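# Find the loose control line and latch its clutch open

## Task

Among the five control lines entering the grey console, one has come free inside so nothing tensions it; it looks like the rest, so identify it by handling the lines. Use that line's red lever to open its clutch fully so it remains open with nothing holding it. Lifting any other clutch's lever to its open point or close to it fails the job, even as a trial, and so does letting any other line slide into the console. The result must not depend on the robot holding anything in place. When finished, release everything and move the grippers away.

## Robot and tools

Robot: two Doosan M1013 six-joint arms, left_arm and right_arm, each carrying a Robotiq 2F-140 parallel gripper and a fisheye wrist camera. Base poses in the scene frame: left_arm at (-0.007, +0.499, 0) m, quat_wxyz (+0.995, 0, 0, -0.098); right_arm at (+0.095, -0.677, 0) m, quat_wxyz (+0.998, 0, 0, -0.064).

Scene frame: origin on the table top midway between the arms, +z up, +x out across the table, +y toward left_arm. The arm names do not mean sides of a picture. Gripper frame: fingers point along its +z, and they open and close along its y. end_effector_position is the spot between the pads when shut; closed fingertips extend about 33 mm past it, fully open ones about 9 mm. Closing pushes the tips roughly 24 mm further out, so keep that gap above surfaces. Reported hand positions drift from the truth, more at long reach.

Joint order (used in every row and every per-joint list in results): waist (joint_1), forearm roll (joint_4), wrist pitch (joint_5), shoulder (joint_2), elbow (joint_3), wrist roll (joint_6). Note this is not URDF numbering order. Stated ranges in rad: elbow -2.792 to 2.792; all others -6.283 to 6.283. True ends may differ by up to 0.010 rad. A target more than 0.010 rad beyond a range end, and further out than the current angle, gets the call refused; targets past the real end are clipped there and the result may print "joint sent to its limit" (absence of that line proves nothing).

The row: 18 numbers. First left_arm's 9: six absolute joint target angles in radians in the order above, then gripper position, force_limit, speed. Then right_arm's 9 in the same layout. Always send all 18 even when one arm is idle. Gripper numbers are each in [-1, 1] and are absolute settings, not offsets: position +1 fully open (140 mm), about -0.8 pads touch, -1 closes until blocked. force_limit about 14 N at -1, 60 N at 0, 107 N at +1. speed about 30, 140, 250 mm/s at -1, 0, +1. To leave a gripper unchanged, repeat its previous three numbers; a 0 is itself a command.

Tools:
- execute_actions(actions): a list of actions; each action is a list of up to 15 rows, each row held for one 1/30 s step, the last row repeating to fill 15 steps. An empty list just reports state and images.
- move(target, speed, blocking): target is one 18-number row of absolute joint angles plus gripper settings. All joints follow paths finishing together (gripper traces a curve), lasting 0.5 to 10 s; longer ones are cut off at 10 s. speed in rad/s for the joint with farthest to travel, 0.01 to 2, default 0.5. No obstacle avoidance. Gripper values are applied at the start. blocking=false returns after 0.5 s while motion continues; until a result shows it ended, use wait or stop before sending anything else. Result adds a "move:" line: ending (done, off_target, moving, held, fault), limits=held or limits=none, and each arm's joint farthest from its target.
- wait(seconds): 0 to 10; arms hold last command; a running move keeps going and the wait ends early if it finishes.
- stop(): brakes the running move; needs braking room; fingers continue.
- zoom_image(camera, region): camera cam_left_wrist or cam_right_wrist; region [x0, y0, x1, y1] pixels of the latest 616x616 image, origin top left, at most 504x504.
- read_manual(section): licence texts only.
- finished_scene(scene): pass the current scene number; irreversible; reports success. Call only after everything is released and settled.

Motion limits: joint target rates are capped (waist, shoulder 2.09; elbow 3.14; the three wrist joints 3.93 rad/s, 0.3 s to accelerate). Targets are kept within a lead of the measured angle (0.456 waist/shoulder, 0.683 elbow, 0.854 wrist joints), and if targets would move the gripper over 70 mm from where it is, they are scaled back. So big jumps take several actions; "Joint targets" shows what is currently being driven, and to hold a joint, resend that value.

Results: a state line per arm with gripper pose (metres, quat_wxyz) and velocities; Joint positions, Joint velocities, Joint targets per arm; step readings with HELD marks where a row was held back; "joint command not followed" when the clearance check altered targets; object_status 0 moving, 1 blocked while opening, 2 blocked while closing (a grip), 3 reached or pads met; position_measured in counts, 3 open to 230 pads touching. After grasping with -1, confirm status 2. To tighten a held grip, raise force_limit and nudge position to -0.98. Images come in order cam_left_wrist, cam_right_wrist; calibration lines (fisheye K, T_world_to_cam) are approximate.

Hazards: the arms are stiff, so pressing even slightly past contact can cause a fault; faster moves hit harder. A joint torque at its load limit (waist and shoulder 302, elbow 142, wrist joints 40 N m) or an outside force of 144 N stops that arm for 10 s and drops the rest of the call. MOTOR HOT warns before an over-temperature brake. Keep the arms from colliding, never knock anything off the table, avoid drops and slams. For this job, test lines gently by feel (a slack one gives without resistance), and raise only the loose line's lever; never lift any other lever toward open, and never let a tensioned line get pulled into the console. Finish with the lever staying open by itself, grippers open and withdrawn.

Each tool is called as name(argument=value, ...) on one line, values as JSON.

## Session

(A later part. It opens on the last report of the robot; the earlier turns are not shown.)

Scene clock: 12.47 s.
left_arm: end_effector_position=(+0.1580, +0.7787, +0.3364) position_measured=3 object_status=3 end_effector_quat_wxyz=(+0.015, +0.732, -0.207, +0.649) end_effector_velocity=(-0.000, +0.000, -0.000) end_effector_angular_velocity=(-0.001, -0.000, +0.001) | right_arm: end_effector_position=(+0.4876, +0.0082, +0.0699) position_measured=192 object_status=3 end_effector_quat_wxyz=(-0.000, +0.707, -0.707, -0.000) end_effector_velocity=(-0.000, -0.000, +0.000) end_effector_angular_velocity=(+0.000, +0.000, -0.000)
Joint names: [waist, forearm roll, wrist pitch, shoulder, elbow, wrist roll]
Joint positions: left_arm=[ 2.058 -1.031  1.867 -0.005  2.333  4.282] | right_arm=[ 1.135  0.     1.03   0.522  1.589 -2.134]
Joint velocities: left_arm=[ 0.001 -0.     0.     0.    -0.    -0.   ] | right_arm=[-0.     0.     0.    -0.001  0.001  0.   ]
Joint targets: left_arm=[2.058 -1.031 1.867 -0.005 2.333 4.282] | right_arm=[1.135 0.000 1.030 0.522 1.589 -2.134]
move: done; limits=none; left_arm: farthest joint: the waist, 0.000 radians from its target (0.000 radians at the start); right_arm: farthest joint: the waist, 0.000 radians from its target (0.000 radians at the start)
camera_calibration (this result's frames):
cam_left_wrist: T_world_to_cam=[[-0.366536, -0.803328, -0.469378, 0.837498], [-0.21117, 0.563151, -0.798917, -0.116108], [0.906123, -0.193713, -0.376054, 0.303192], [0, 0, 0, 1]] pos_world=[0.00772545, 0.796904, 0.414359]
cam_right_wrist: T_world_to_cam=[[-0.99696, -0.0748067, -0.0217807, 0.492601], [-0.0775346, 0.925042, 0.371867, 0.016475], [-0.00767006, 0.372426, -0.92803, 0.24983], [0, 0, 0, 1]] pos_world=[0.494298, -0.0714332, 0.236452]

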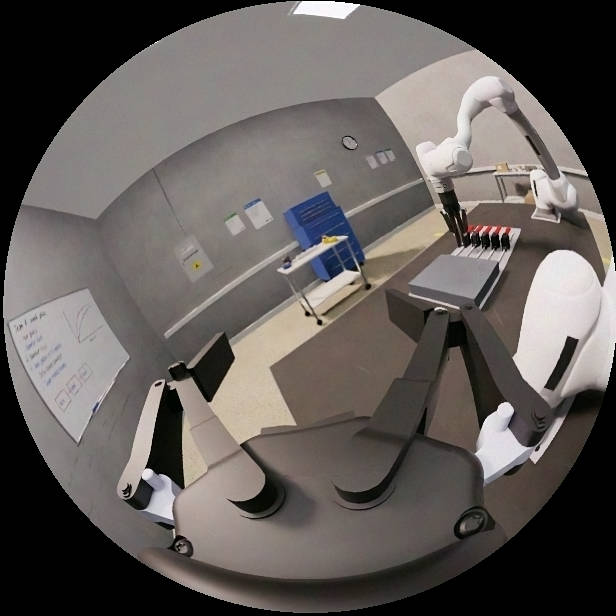

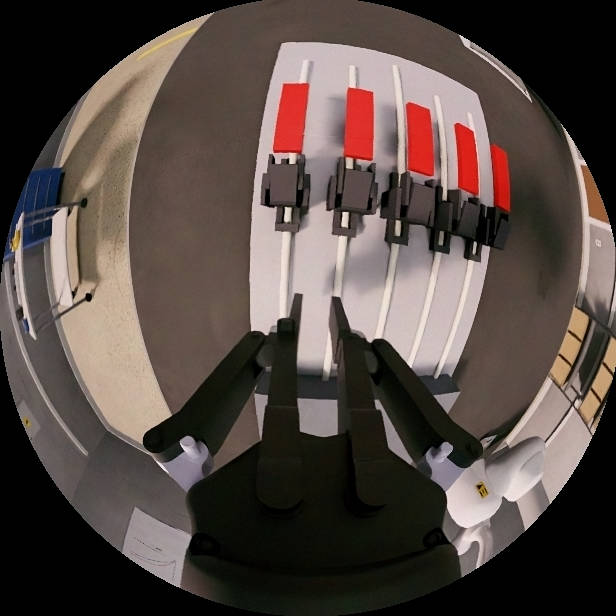

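move(target=[2.058,-1.031,1.867,-0.005,2.333,4.282,1,0,0, 1.215,0,0.991,0.461,1.689,-2.054,-0.5,-1,0], speed=0.3)

move(target=[2.058,-1.031,1.867,-0.005,2.333,4.282,1,0,0, 1.215,0,0.944,0.487,1.710,-2.054,-0.5,-1,0], speed=0.1)

move(target=[2.058,-1.031,1.867,-0.005,2.333,4.282,1,0,0, 1.215,0,0.944,0.487,1.710,-2.054,-1,-1,-0.5])

move(target=[2.058,-1.031,1.867,-0.005,2.333,4.282,1,0,0, 1.183,0,0.991,0.461,1.689,-2.086,-1,-1,-0.5], speed=0.06)

move(target=[2.058,-1.031,1.867,-0.005,2.333,4.282,1,0,0, 1.183,0,0.991,0.461,1.689,-2.086,-0.5,-1,0])

move(target=[2.058,-1.031,1.867,-0.005,2.333,4.282,1,0,0, 1.295,0,0.991,0.461,1.689,-1.974,-0.5,-1,0], speed=0.3)

move(target=[2.058,-1.031,1.867,-0.005,2.333,4.282,1,0,0, 1.295,0,0.944,0.487,1.710,-1.974,-0.5,-1,0], speed=0.1)

move(target=[2.058,-1.031,1.867,-0.005,2.333,4.282,1,0,0, 1.295,0,0.944,0.487,1.710,-1.974,-1,-1,-0.5])

move(target=[2.058,-1.031,1.867,-0.005,2.333,4.282,1,0,0, 1.263,0,0.991,0.461,1.689,-2.006,-1,-1,-0.5], speed=0.06)

move(target=[2.058,-1.031,1.867,-0.005,2.333,4.282,1,0,0, 1.263,0,0.991,0.461,1.689,-2.006,-0.5,-1,0])

Scene clock: 13.93 s.
left_arm: end_effector_position=(+0.1580, +0.7787, +0.3364) position_measured=3 object_status=3 end_effector_quat_wxyz=(+0.015, +0.732, -0.207, +0.649) end_effector_velocity=(+0.000, +0.000, -0.000) end_effector_angular_velocity=(+0.000, -0.000, +0.000) | right_arm: end_effector_position=(+0.4107, -0.0024, +0.0693) position_measured=192 object_status=3 end_effector_quat_wxyz=(-0.000, +0.707, -0.707, -0.000) end_effector_velocity=(-0.001, -0.001, -0.000) end_effector_angular_velocity=(-0.001, +0.000, +0.001)
Joint names: [waist, forearm roll, wrist pitch, shoulder, elbow, wrist roll]
Joint positions: left_arm=[ 2.058 -1.031  1.867 -0.005  2.333  4.282] | right_arm=[ 1.215 -0.     0.991  0.461  1.689 -2.054]
Joint velocities: left_arm=[-0. -0. -0.  0.  0.  0.] | right_arm=[ 0.001 -0.    -0.    -0.     0.001  0.   ]
Joint targets: left_arm=[2.058 -1.031 1.867 -0.005 2.333 4.282] | right_arm=[1.215 0.000 0.991 0.461 1.689 -2.054]
move: done; limits=none; left_arm: farthest joint: the waist, 0.000 radians from its target (0.000 radians at the start); right_arm: farthest joint: the waist, 0.000 radians from its target (0.080 radians at the start)
camera_calibration (this result's frames):
cam_left_wrist: T_world_to_cam=[[-0.366536, -0.803328, -0.469378, 0.837498], [-0.21117, 0.563151, -0.798917, -0.116108], [0.906123, -0.193714, -0.376054, 0.303192], [0, 0, 0, 1]] pos_world=[0.00772545, 0.796904, 0.414359]
cam_right_wrist: T_world_to_cam=[[-0.996961, -0.0747974, -0.0217773, 0.415184], [-0.0775244, 0.92503, 0.371899, 0.0205223], [-0.00767248, 0.372457, -0.928018, 0.252601], [0, 0, 0, 1]] pos_world=[0.417452, -0.082012, 0.235827]

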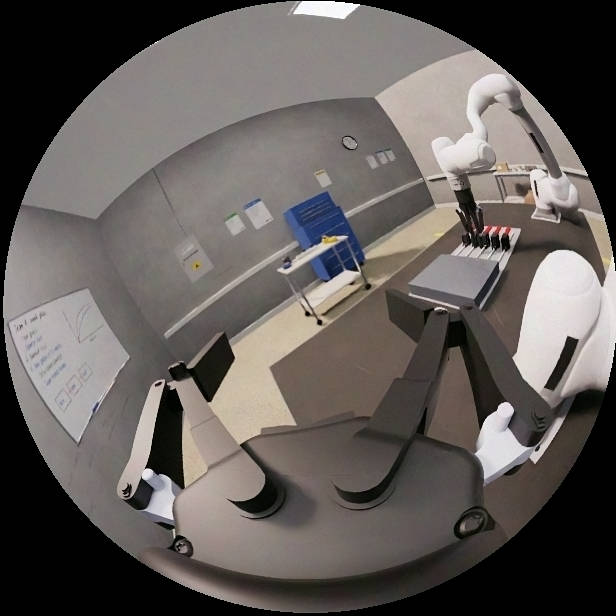

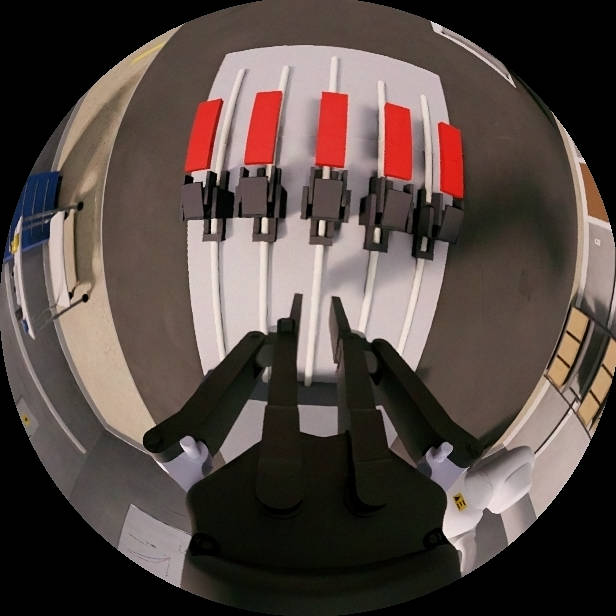

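Scene clock: 14.70 s.
left_arm: end_effector_position=(+0.1580, +0.7787, +0.3364) position_measured=3 object_status=3 end_effector_quat_wxyz=(+0.015, +0.732, -0.207, +0.649) end_effector_velocity=(-0.000, +0.000, +0.000) end_effector_angular_velocity=(-0.000, +0.000, +0.000) | right_arm: end_effector_position=(+0.4104, -0.0028, +0.0403) position_measured=192 object_status=3 end_effector_quat_wxyz=(-0.000, +0.707, -0.707, -0.000) end_effector_velocity=(-0.000, +0.000, -0.000) end_effector_angular_velocity=(-0.000, -0.000, +0.000)
Joint names: [waist, forearm roll, wrist pitch, shoulder, elbow, wrist roll]
Joint positions: left_arm=[ 2.058 -1.031  1.867 -0.005  2.333  4.282] | right_arm=[ 1.215 -0.     0.944  0.487  1.71  -2.054]
Joint velocities: left_arm=[ 0. -0.  0. -0. -0. -0.] | right_arm=[ 0. -0. -0.  0.  0.  0.]
Joint targets: left_arm=[2.058 -1.031 1.867 -0.005 2.333 4.282] | right_arm=[1.215 0.000 0.944 0.487 1.710 -2.054]
move: done; limits=none; left_arm: farthest joint: the waist, 0.000 radians from its target (0.000 radians at the start); right_arm: farthest joint: the waist, 0.000 radians from its target (0.000 radians at the start)
camera_calibration (this result's frames):
cam_left_wrist: T_world_to_cam=[[-0.366536, -0.803328, -0.469378, 0.837498], [-0.211169, 0.563151, -0.798917, -0.116107], [0.906123, -0.193714, -0.376053, 0.303192], [0, 0, 0, 1]] pos_world=[0.00772546, 0.796904, 0.414359]
cam_right_wrist: T_world_to_cam=[[-0.996956, -0.0748549, -0.0217933, 0.414208], [-0.0775836, 0.925015, 0.371924, 0.0317323], [-0.00768115, 0.372482, -0.928007, 0.225897], [0, 0, 0, 1]] pos_world=[0.417144, -0.08249, 0.206859]

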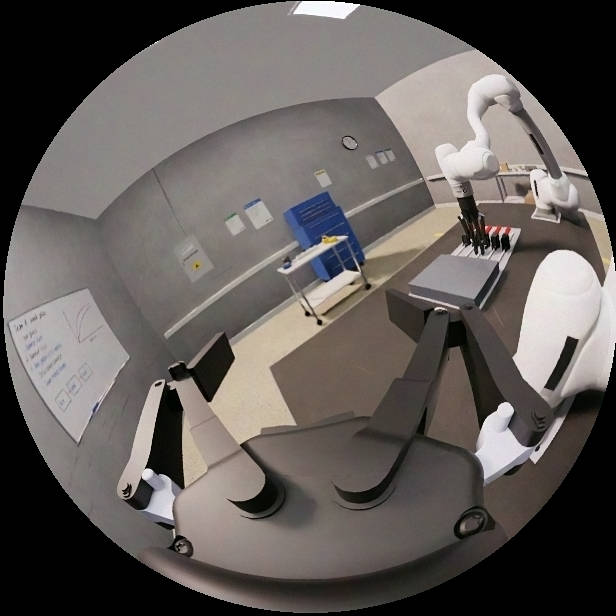

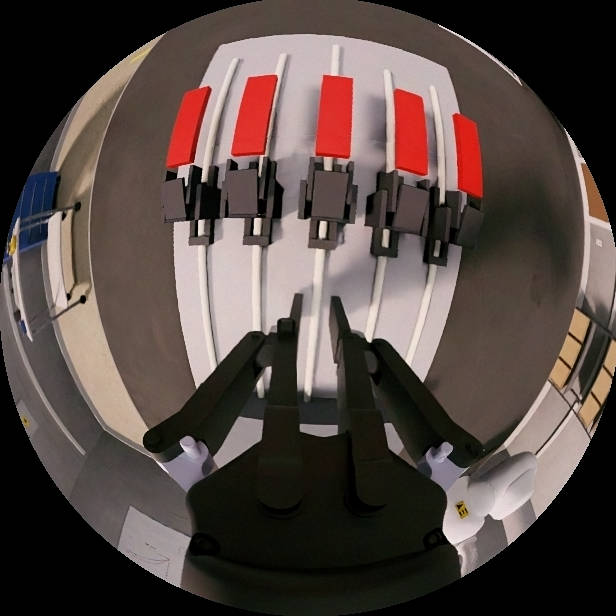

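Scene clock: 15.40 s.
left_arm: end_effector_position=(+0.1580, +0.7787, +0.3364) position_measured=3 object_status=3 end_effector_quat_wxyz=(+0.015, +0.732, -0.207, +0.649) end_effector_velocity=(-0.000, +0.000, +0.000) end_effector_angular_velocity=(+0.000, +0.000, +0.000) | right_arm: end_effector_position=(+0.4104, -0.0029, +0.0403) position_measured=219 object_status=2 end_effector_quat_wxyz=(-0.000, +0.707, -0.707, -0.000) end_effector_velocity=(-0.000, -0.000, +0.000) end_effector_angular_velocity=(+0.000, +0.000, +0.000)
Joint names: [waist, forearm roll, wrist pitch, shoulder, elbow, wrist roll]
Joint positions: left_arm=[ 2.058 -1.031  1.867 -0.005  2.333  4.282] | right_arm=[ 1.215 -0.     0.944  0.487  1.71  -2.054]
Joint velocities: left_arm=[ 0.  0. -0.  0. -0. -0.] | right_arm=[-0.  0. -0. -0.  0. -0.]
Joint targets: left_arm=[2.058 -1.031 1.867 -0.005 2.333 4.282] | right_arm=[1.215 0.000 0.944 0.487 1.710 -2.054]
move: done; limits=none; left_arm: farthest joint: the waist, 0.000 radians from its target (0.000 radians at the start); right_arm: farthest joint: the waist, 0.000 radians from its target (0.000 radians at the start)
camera_calibration (this result's frames):
cam_left_wrist: T_world_to_cam=[[-0.366536, -0.803328, -0.469378, 0.837498], [-0.211169, 0.563151, -0.798917, -0.116107], [0.906123, -0.193714, -0.376053, 0.303192], [0, 0, 0, 1]] pos_world=[0.00772549, 0.796904, 0.414359]
cam_right_wrist: T_world_to_cam=[[-0.996957, -0.0748553, -0.021774, 0.4142], [-0.0775769, 0.925028, 0.371895, 0.0317514], [-0.00769679, 0.372452, -0.928019, 0.225882], [0, 0, 0, 1]] pos_world=[0.417141, -0.082496, 0.206833]

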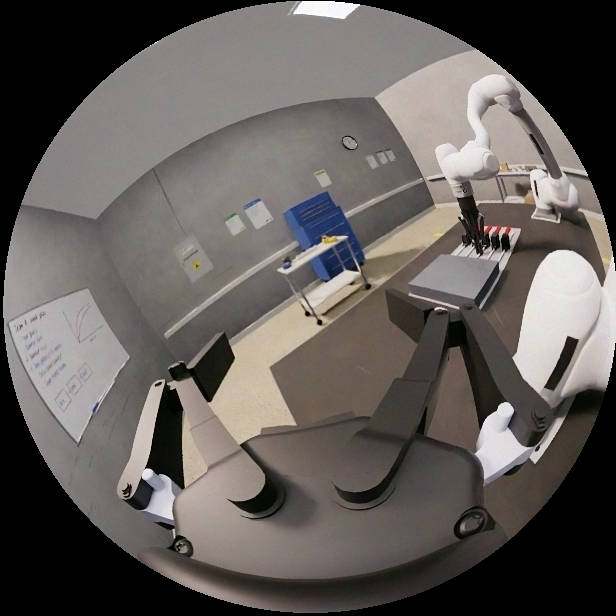

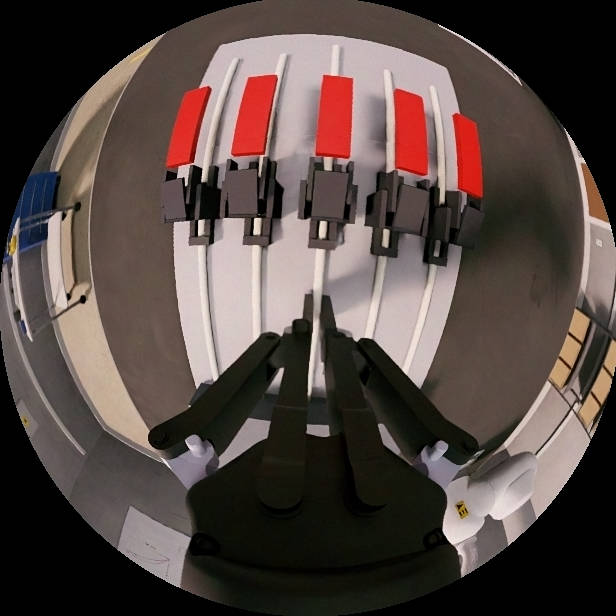

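Scene clock: 16.50 s.
left_arm: end_effector_position=(+0.1580, +0.7787, +0.3364) position_measured=3 object_status=3 end_effector_quat_wxyz=(+0.015, +0.732, -0.207, +0.649) end_effector_velocity=(+0.000, +0.000, -0.000) end_effector_angular_velocity=(-0.000, -0.000, -0.000) | right_arm: end_effector_position=(+0.4321, -0.0128, +0.0693) position_measured=230 object_status=3 end_effector_quat_wxyz=(-0.000, +0.707, -0.707, -0.000) end_effector_velocity=(-0.000, -0.000, -0.000) end_effector_angular_velocity=(-0.000, +0.001, +0.000)
Joint names: [waist, forearm roll, wrist pitch, shoulder, elbow, wrist roll]
Joint positions: left_arm=[ 2.058 -1.031  1.867 -0.005  2.333  4.282] | right_arm=[ 1.183  0.     0.991  0.461  1.689 -2.086]
Joint velocities: left_arm=[-0. -0. -0.  0. -0.  0.] | right_arm=[-0.     0.001  0.     0.     0.    -0.   ]
Joint targets: left_arm=[2.058 -1.031 1.867 -0.005 2.333 4.282] | right_arm=[1.183 0.000 0.991 0.461 1.689 -2.086]
move: done; limits=none; left_arm: farthest joint: the waist, 0.000 radians from its target (0.000 radians at the start); right_arm: farthest joint: the waist, 0.000 radians from its target (0.032 radians at the start)
camera_calibration (this result's frames):
cam_left_wrist: T_world_to_cam=[[-0.366536, -0.803328, -0.469378, 0.837498], [-0.21117, 0.563151, -0.798917, -0.116108], [0.906123, -0.193713, -0.376054, 0.303192], [0, 0, 0, 1]] pos_world=[0.00772541, 0.796904, 0.414359]
cam_right_wrist: T_world_to_cam=[[-0.996957, -0.0748393, -0.0218118, 0.435711], [-0.0775758, 0.925008, 0.371945, 0.0318103], [-0.00766002, 0.372505, -0.927999, 0.256671], [0, 0, 0, 1]] pos_world=[0.438819, -0.0924278, 0.235863]

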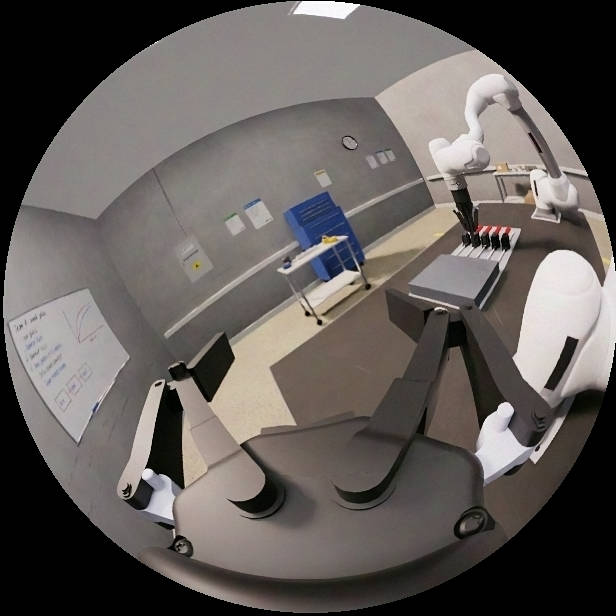

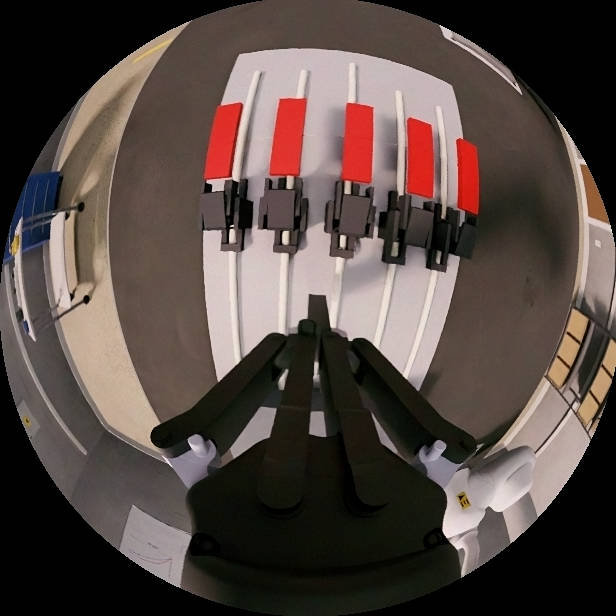

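Scene clock: 17.20 s.
left_arm: end_effector_position=(+0.1580, +0.7787, +0.3364) position_measured=3 object_status=3 end_effector_quat_wxyz=(+0.015, +0.732, -0.207, +0.649) end_effector_velocity=(+0.000, +0.000, -0.000) end_effector_angular_velocity=(-0.000, +0.001, -0.000) | right_arm: end_effector_position=(+0.4321, -0.0128, +0.0693) position_measured=192 object_status=3 end_effector_quat_wxyz=(-0.000, +0.707, -0.707, -0.000) end_effector_velocity=(-0.001, -0.001, -0.000) end_effector_angular_velocity=(-0.001, +0.001, +0.000)
Joint names: [waist, forearm roll, wrist pitch, shoulder, elbow, wrist roll]
Joint positions: left_arm=[ 2.058 -1.031  1.867 -0.005  2.333  4.282] | right_arm=[ 1.183  0.     0.991  0.461  1.689 -2.086]
Joint velocities: left_arm=[-0.001 -0.    -0.001  0.     0.    -0.   ] | right_arm=[ 0.     0.     0.    -0.001  0.002 -0.   ]
Joint targets: left_arm=[2.058 -1.031 1.867 -0.005 2.333 4.282] | right_arm=[1.183 0.000 0.991 0.461 1.689 -2.086]
move: done; limits=none; left_arm: farthest joint: the waist, 0.000 radians from its target (0.000 radians at the start); right_arm: farthest joint: the waist, 0.000 radians from its target (0.000 radians at the start)
camera_calibration (this result's frames):
cam_left_wrist: T_world_to_cam=[[-0.366536, -0.803328, -0.469378, 0.837498], [-0.21117, 0.563151, -0.798917, -0.116108], [0.906123, -0.193713, -0.376054, 0.303192], [0, 0, 0, 1]] pos_world=[0.00772542, 0.796904, 0.414359]
cam_right_wrist: T_world_to_cam=[[-0.996957, -0.0748415, -0.0218089, 0.43571], [-0.0775767, 0.925009, 0.371941, 0.0318125], [-0.0076632, 0.372501, -0.928, 0.256673], [0, 0, 0, 1]] pos_world=[0.438819, -0.0924287, 0.235863]

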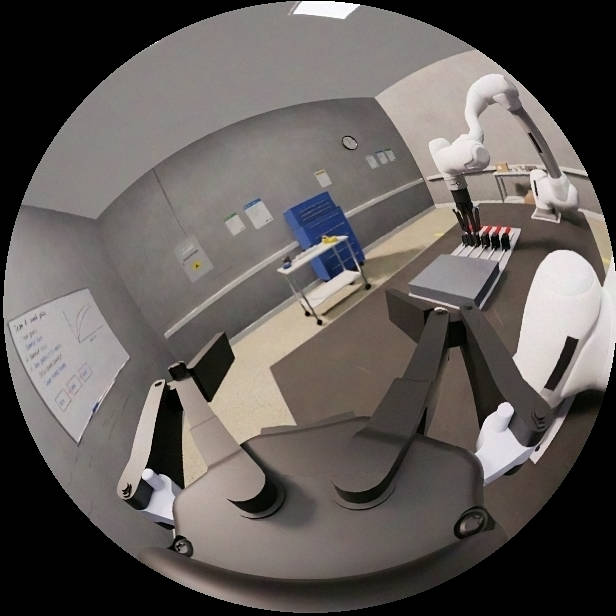

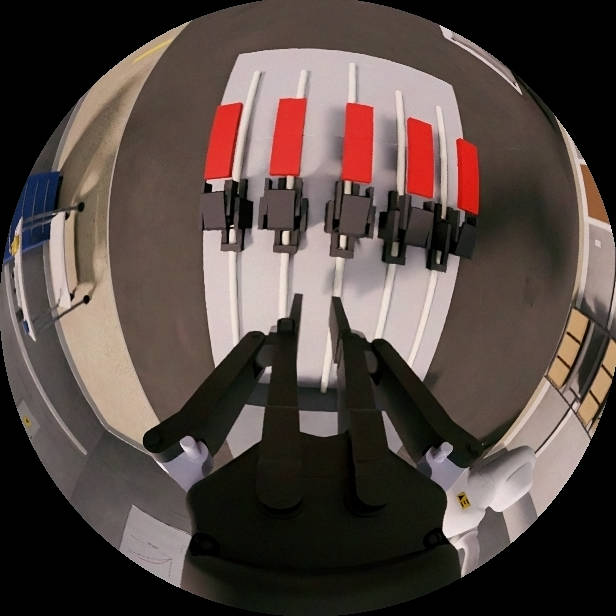

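Scene clock: 17.97 s.
left_arm: end_effector_position=(+0.1580, +0.7787, +0.3364) position_measured=3 object_status=3 end_effector_quat_wxyz=(+0.015, +0.732, -0.207, +0.649) end_effector_velocity=(+0.000, -0.000, +0.000) end_effector_angular_velocity=(+0.001, +0.000, -0.001) | right_arm: end_effector_position=(+0.3558, +0.0207, +0.0693) position_measured=192 object_status=3 end_effector_quat_wxyz=(-0.000, +0.707, -0.707, -0.000) end_effector_velocity=(-0.000, +0.001, +0.001) end_effector_angular_velocity=(+0.001, -0.001, +0.001)
Joint names: [waist, forearm roll, wrist pitch, shoulder, elbow, wrist roll]
Joint positions: left_arm=[ 2.058 -1.031  1.867 -0.005  2.333  4.282] | right_arm=[ 1.295  0.     0.991  0.461  1.689 -1.974]
Joint velocities: left_arm=[-0.001  0.     0.    -0.001 -0.     0.   ] | right_arm=[ 0.001 -0.     0.    -0.001 -0.001  0.   ]
Joint targets: left_arm=[2.058 -1.031 1.867 -0.005 2.333 4.282] | right_arm=[1.295 0.000 0.991 0.461 1.689 -1.974]
move: done; limits=none; left_arm: farthest joint: the waist, 0.000 radians from its target (0.000 radians at the start); right_arm: farthest joint: the waist, 0.000 radians from its target (0.112 radians at the start)
camera_calibration (this result's frames):
cam_left_wrist: T_world_to_cam=[[-0.366536, -0.803328, -0.469378, 0.837498], [-0.21117, 0.563151, -0.798917, -0.116108], [0.906123, -0.193714, -0.376054, 0.303192], [0, 0, 0, 1]] pos_world=[0.00772549, 0.796904, 0.414359]
cam_right_wrist: T_world_to_cam=[[-0.996964, -0.074767, -0.0217409, 0.362175], [-0.0774821, 0.925006, 0.371969, -0.00509548], [-0.00770052, 0.372524, -0.927991, 0.243632], [0, 0, 0, 1]] pos_world=[0.362557, -0.0589666, 0.235857]

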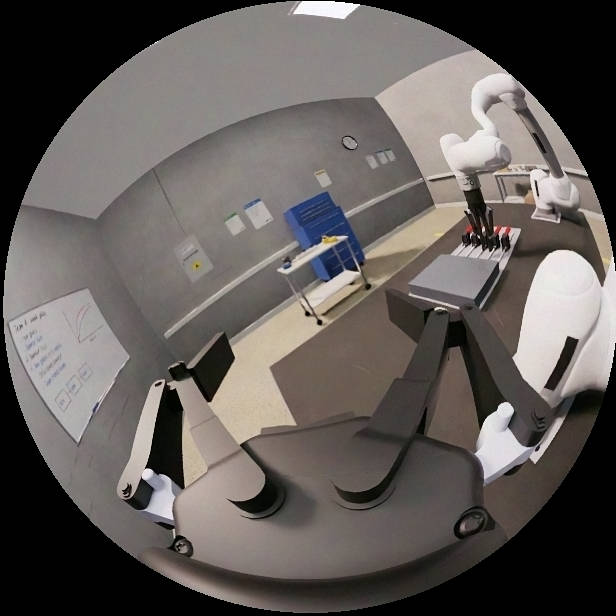

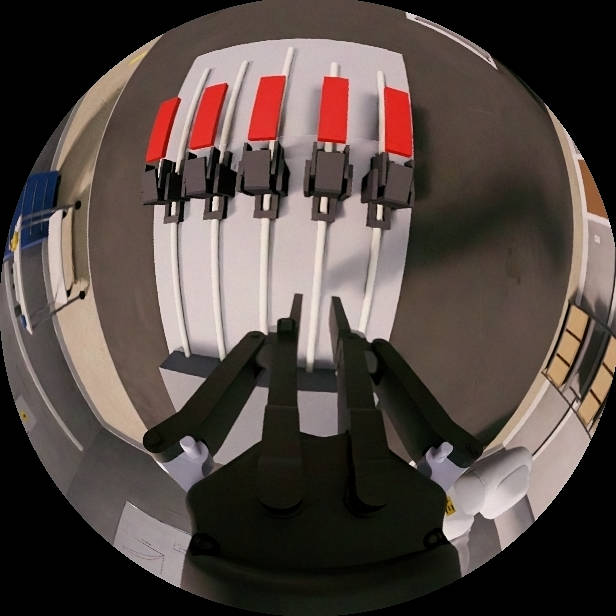

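Scene clock: 18.73 s.
left_arm: end_effector_position=(+0.1580, +0.7787, +0.3364) position_measured=3 object_status=3 end_effector_quat_wxyz=(+0.015, +0.732, -0.207, +0.649) end_effector_velocity=(-0.000, -0.000, -0.000) end_effector_angular_velocity=(-0.000, +0.001, -0.000) | right_arm: end_effector_position=(+0.3555, +0.0202, +0.0403) position_measured=192 object_status=3 end_effector_quat_wxyz=(-0.000, +0.707, -0.707, -0.000) end_effector_velocity=(+0.000, +0.001, +0.000) end_effector_angular_velocity=(+0.001, +0.000, -0.001)
Joint names: [waist, forearm roll, wrist pitch, shoulder, elbow, wrist roll]
Joint positions: left_arm=[ 2.058 -1.031  1.867 -0.005  2.333  4.282] | right_arm=[ 1.295  0.     0.944  0.487  1.71  -1.974]
Joint velocities: left_arm=[-0.     0.001 -0.    -0.    -0.    -0.   ] | right_arm=[-0.     0.001 -0.     0.001 -0.001  0.   ]
Joint targets: left_arm=[2.058 -1.031 1.867 -0.005 2.333 4.282] | right_arm=[1.295 0.000 0.944 0.487 1.710 -1.974]
move: done; limits=none; left_arm: farthest joint: the waist, 0.000 radians from its target (0.000 radians at the start); right_arm: farthest joint: the waist, 0.000 radians from its target (0.000 radians at the start)
camera_calibration (this result's frames):
cam_left_wrist: T_world_to_cam=[[-0.366536, -0.803328, -0.469378, 0.837498], [-0.21117, 0.563151, -0.798917, -0.116107], [0.906123, -0.193713, -0.376054, 0.303192], [0, 0, 0, 1]] pos_world=[0.00772544, 0.796904, 0.414359]
cam_right_wrist: T_world_to_cam=[[-0.996958, -0.0748456, -0.0217381, 0.361222], [-0.0775541, 0.925007, 0.371951, 0.0061532], [-0.00773107, 0.372506, -0.927998, 0.216909], [0, 0, 0, 1]] pos_world=[0.362278, -0.0594559, 0.206855]

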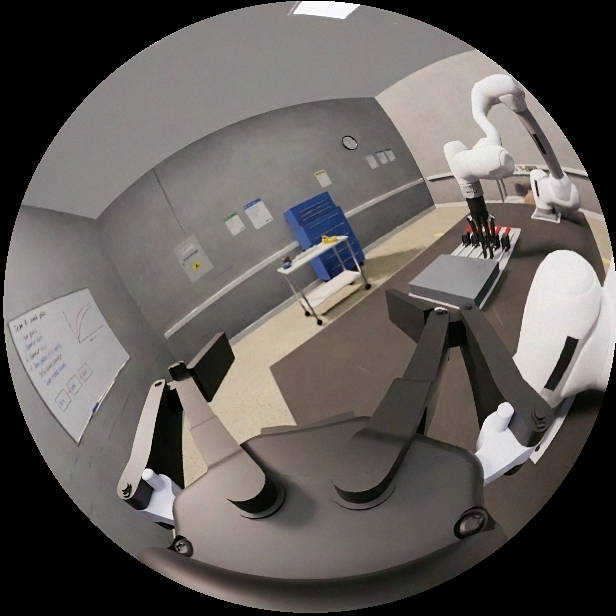

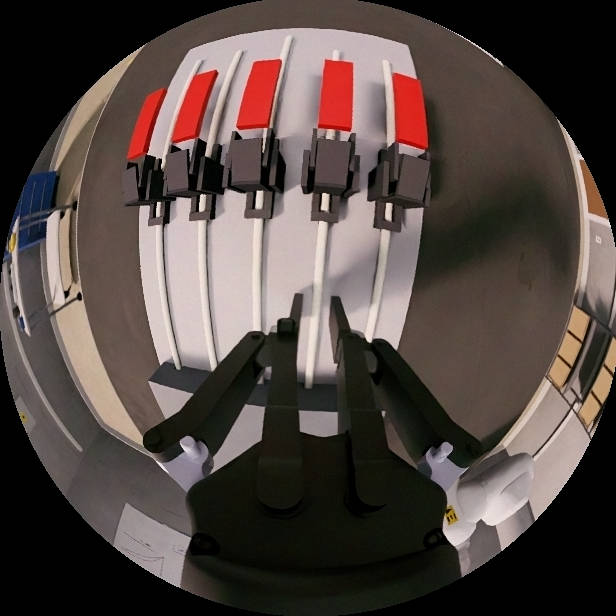

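Scene clock: 19.43 s.
left_arm: end_effector_position=(+0.1580, +0.7787, +0.3364) position_measured=3 object_status=3 end_effector_quat_wxyz=(+0.015, +0.732, -0.207, +0.649) end_effector_velocity=(+0.000, +0.000, -0.000) end_effector_angular_velocity=(+0.000, +0.000, -0.000) | right_arm: end_effector_position=(+0.3555, +0.0202, +0.0403) position_measured=219 object_status=2 end_effector_quat_wxyz=(-0.000, +0.707, -0.707, -0.000) end_effector_velocity=(-0.000, -0.000, -0.001) end_effector_angular_velocity=(-0.001, +0.000, -0.000)
Joint names: [waist, forearm roll, wrist pitch, shoulder, elbow, wrist roll]
Joint positions: left_arm=[ 2.058 -1.031  1.867 -0.005  2.333  4.282] | right_arm=[ 1.295  0.     0.944  0.487  1.71  -1.974]
Joint velocities: left_arm=[-0.  0. -0.  0. -0.  0.] | right_arm=[ 0.     0.    -0.     0.001 -0.     0.   ]
Joint targets: left_arm=[2.058 -1.031 1.867 -0.005 2.333 4.282] | right_arm=[1.295 0.000 0.944 0.487 1.710 -1.974]
move: done; limits=none; left_arm: farthest joint: the waist, 0.000 radians from its target (0.000 radians at the start); right_arm: farthest joint: the waist, 0.000 radians from its target (0.000 radians at the start)
camera_calibration (this result's frames):
cam_left_wrist: T_world_to_cam=[[-0.366536, -0.803328, -0.469378, 0.837498], [-0.21117, 0.563151, -0.798917, -0.116108], [0.906123, -0.193713, -0.376054, 0.303192], [0, 0, 0, 1]] pos_world=[0.00772548, 0.796904, 0.414359]
cam_right_wrist: T_world_to_cam=[[-0.996959, -0.0748458, -0.0217222, 0.361215], [-0.0775486, 0.925019, 0.371923, 0.0061724], [-0.0077435, 0.372476, -0.928009, 0.216895], [0, 0, 0, 1]] pos_world=[0.362275, -0.0594622, 0.206831]

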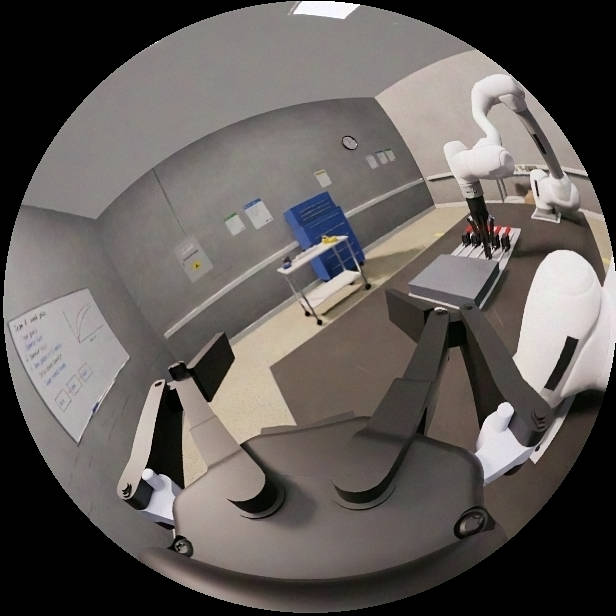

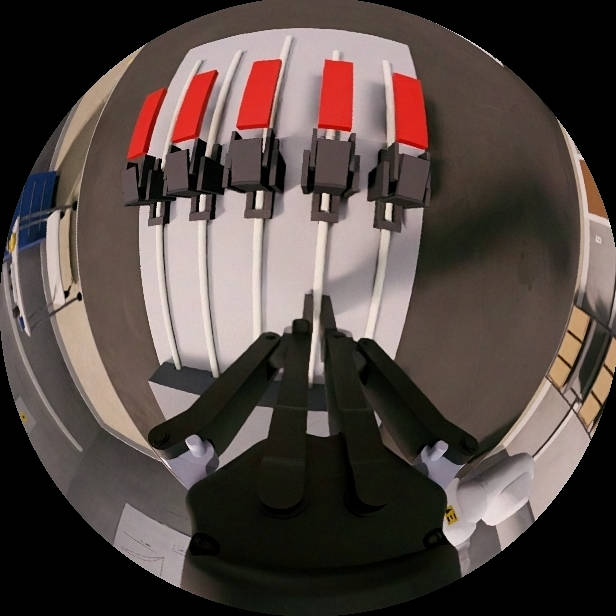

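Scene clock: 20.47 s.
left_arm: end_effector_position=(+0.1580, +0.7787, +0.3364) position_measured=3 object_status=3 end_effector_quat_wxyz=(+0.015, +0.732, -0.207, +0.649) end_effector_velocity=(+0.000, -0.000, +0.000) end_effector_angular_velocity=(+0.000, +0.000, -0.001) | right_arm: end_effector_position=(+0.3779, +0.0120, +0.0693) position_measured=220 object_status=2 end_effector_quat_wxyz=(-0.000, +0.707, -0.707, -0.000) end_effector_velocity=(+0.000, -0.000, +0.000) end_effector_angular_velocity=(-0.000, -0.000, +0.000)
Joint names: [waist, forearm roll, wrist pitch, shoulder, elbow, wrist roll]
Joint positions: left_arm=[ 2.058 -1.031  1.867 -0.005  2.333  4.282] | right_arm=[ 1.263 -0.     0.991  0.461  1.689 -2.006]
Joint velocities: left_arm=[-0.  0.  0. -0. -0.  0.] | right_arm=[-0. -0.  0. -0.  0. -0.]
Joint targets: left_arm=[2.058 -1.031 1.867 -0.005 2.333 4.282] | right_arm=[1.263 0.000 0.991 0.461 1.689 -2.006]
move: done; limits=none; left_arm: farthest joint: the waist, 0.000 radians from its target (0.000 radians at the start); right_arm: farthest joint: the waist, 0.000 radians from its target (0.032 radians at the start)
camera_calibration (this result's frames):
cam_left_wrist: T_world_to_cam=[[-0.366536, -0.803328, -0.469378, 0.837498], [-0.21117, 0.563151, -0.798917, -0.116108], [0.906123, -0.193713, -0.376054, 0.303192], [0, 0, 0, 1]] pos_world=[0.00772546, 0.796904, 0.414359]
cam_right_wrist: T_world_to_cam=[[-0.996957, -0.0748656, -0.0217402, 0.383554], [-0.0775739, 0.925026, 0.3719, 0.00471483], [-0.00773224, 0.372455, -0.928018, 0.247005], [0, 0, 0, 1]] pos_world=[0.384662, -0.0676443, 0.23581]

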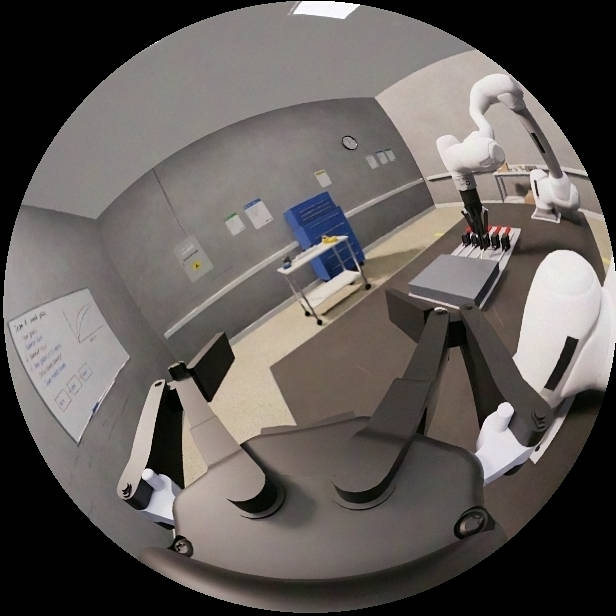

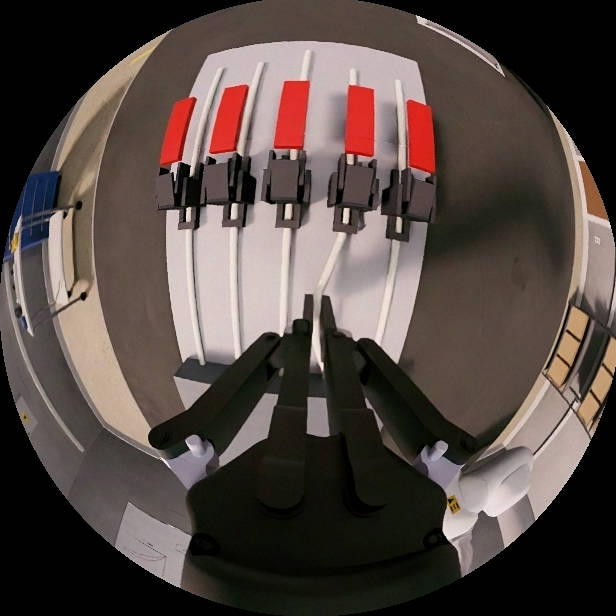

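Scene clock: 21.17 s.
left_arm: end_effector_position=(+0.1580, +0.7787, +0.3364) position_measured=3 object_status=3 end_effector_quat_wxyz=(+0.015, +0.732, -0.207, +0.649) end_effector_velocity=(-0.000, +0.000, -0.000) end_effector_angular_velocity=(-0.001, -0.000, +0.001) | right_arm: end_effector_position=(+0.3779, +0.0120, +0.0693) position_measured=192 object_status=3 end_effector_quat_wxyz=(-0.000, +0.707, -0.707, -0.000) end_effector_velocity=(-0.000, -0.001, -0.001) end_effector_angular_velocity=(-0.002, +0.001, -0.000)
Joint names: [waist, forearm roll, wrist pitch, shoulder, elbow, wrist roll]
Joint positions: left_arm=[ 2.058 -1.031  1.867 -0.005  2.333  4.282] | right_arm=[ 1.263 -0.     0.991  0.461  1.689 -2.006]
Joint velocities: left_arm=[ 0.001  0.     0.     0.001 -0.     0.   ] | right_arm=[0.    0.    0.    0.001 0.001 0.   ]
Joint targets: left_arm=[2.058 -1.031 1.867 -0.005 2.333 4.282] | right_arm=[1.263 0.000 0.991 0.461 1.689 -2.006]
move: done; limits=none; left_arm: farthest joint: the waist, 0.000 radians from its target (0.000 radians at the start); right_arm: farthest joint: the waist, 0.000 radians from its target (0.000 radians at the start)
camera_calibration (this result's frames):
cam_left_wrist: T_world_to_cam=[[-0.366536, -0.803328, -0.469378, 0.837498], [-0.21117, 0.563151, -0.798917, -0.116108], [0.906123, -0.193713, -0.376054, 0.303192], [0, 0, 0, 1]] pos_world=[0.00772545, 0.796904, 0.414359]
cam_right_wrist: T_world_to_cam=[[-0.996957, -0.0748525, -0.0217688, 0.38358], [-0.077572, 0.925008, 0.371944, 0.00468561], [-0.0077046, 0.372501, -0.928, 0.247024], [0, 0, 0, 1]] pos_world=[0.38468, -0.0676389, 0.235845]

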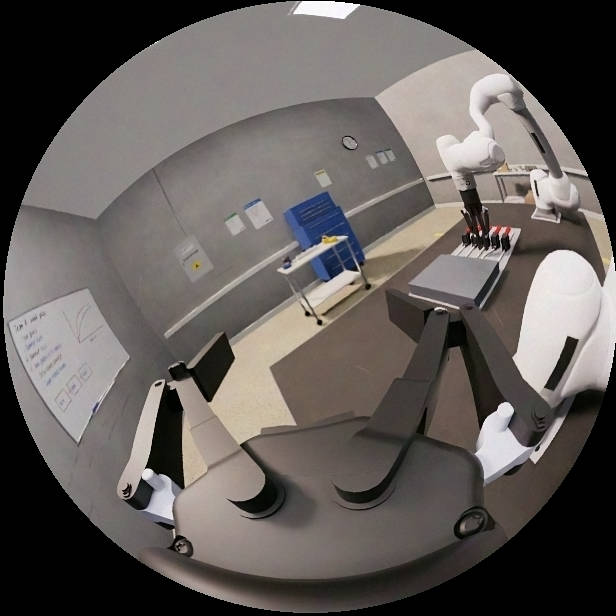

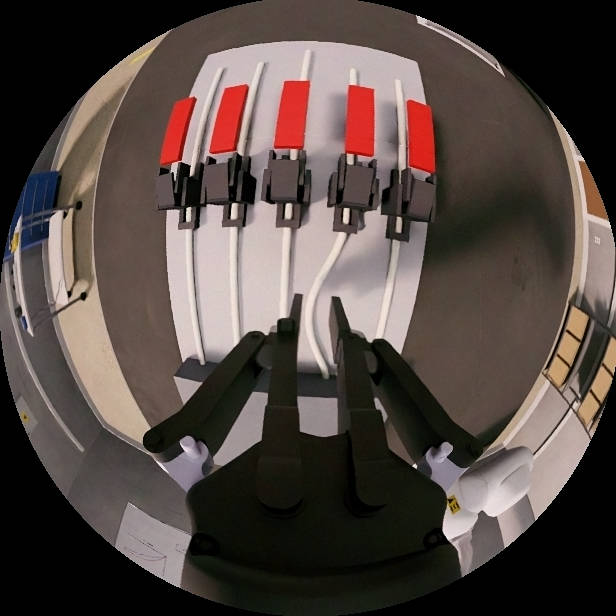

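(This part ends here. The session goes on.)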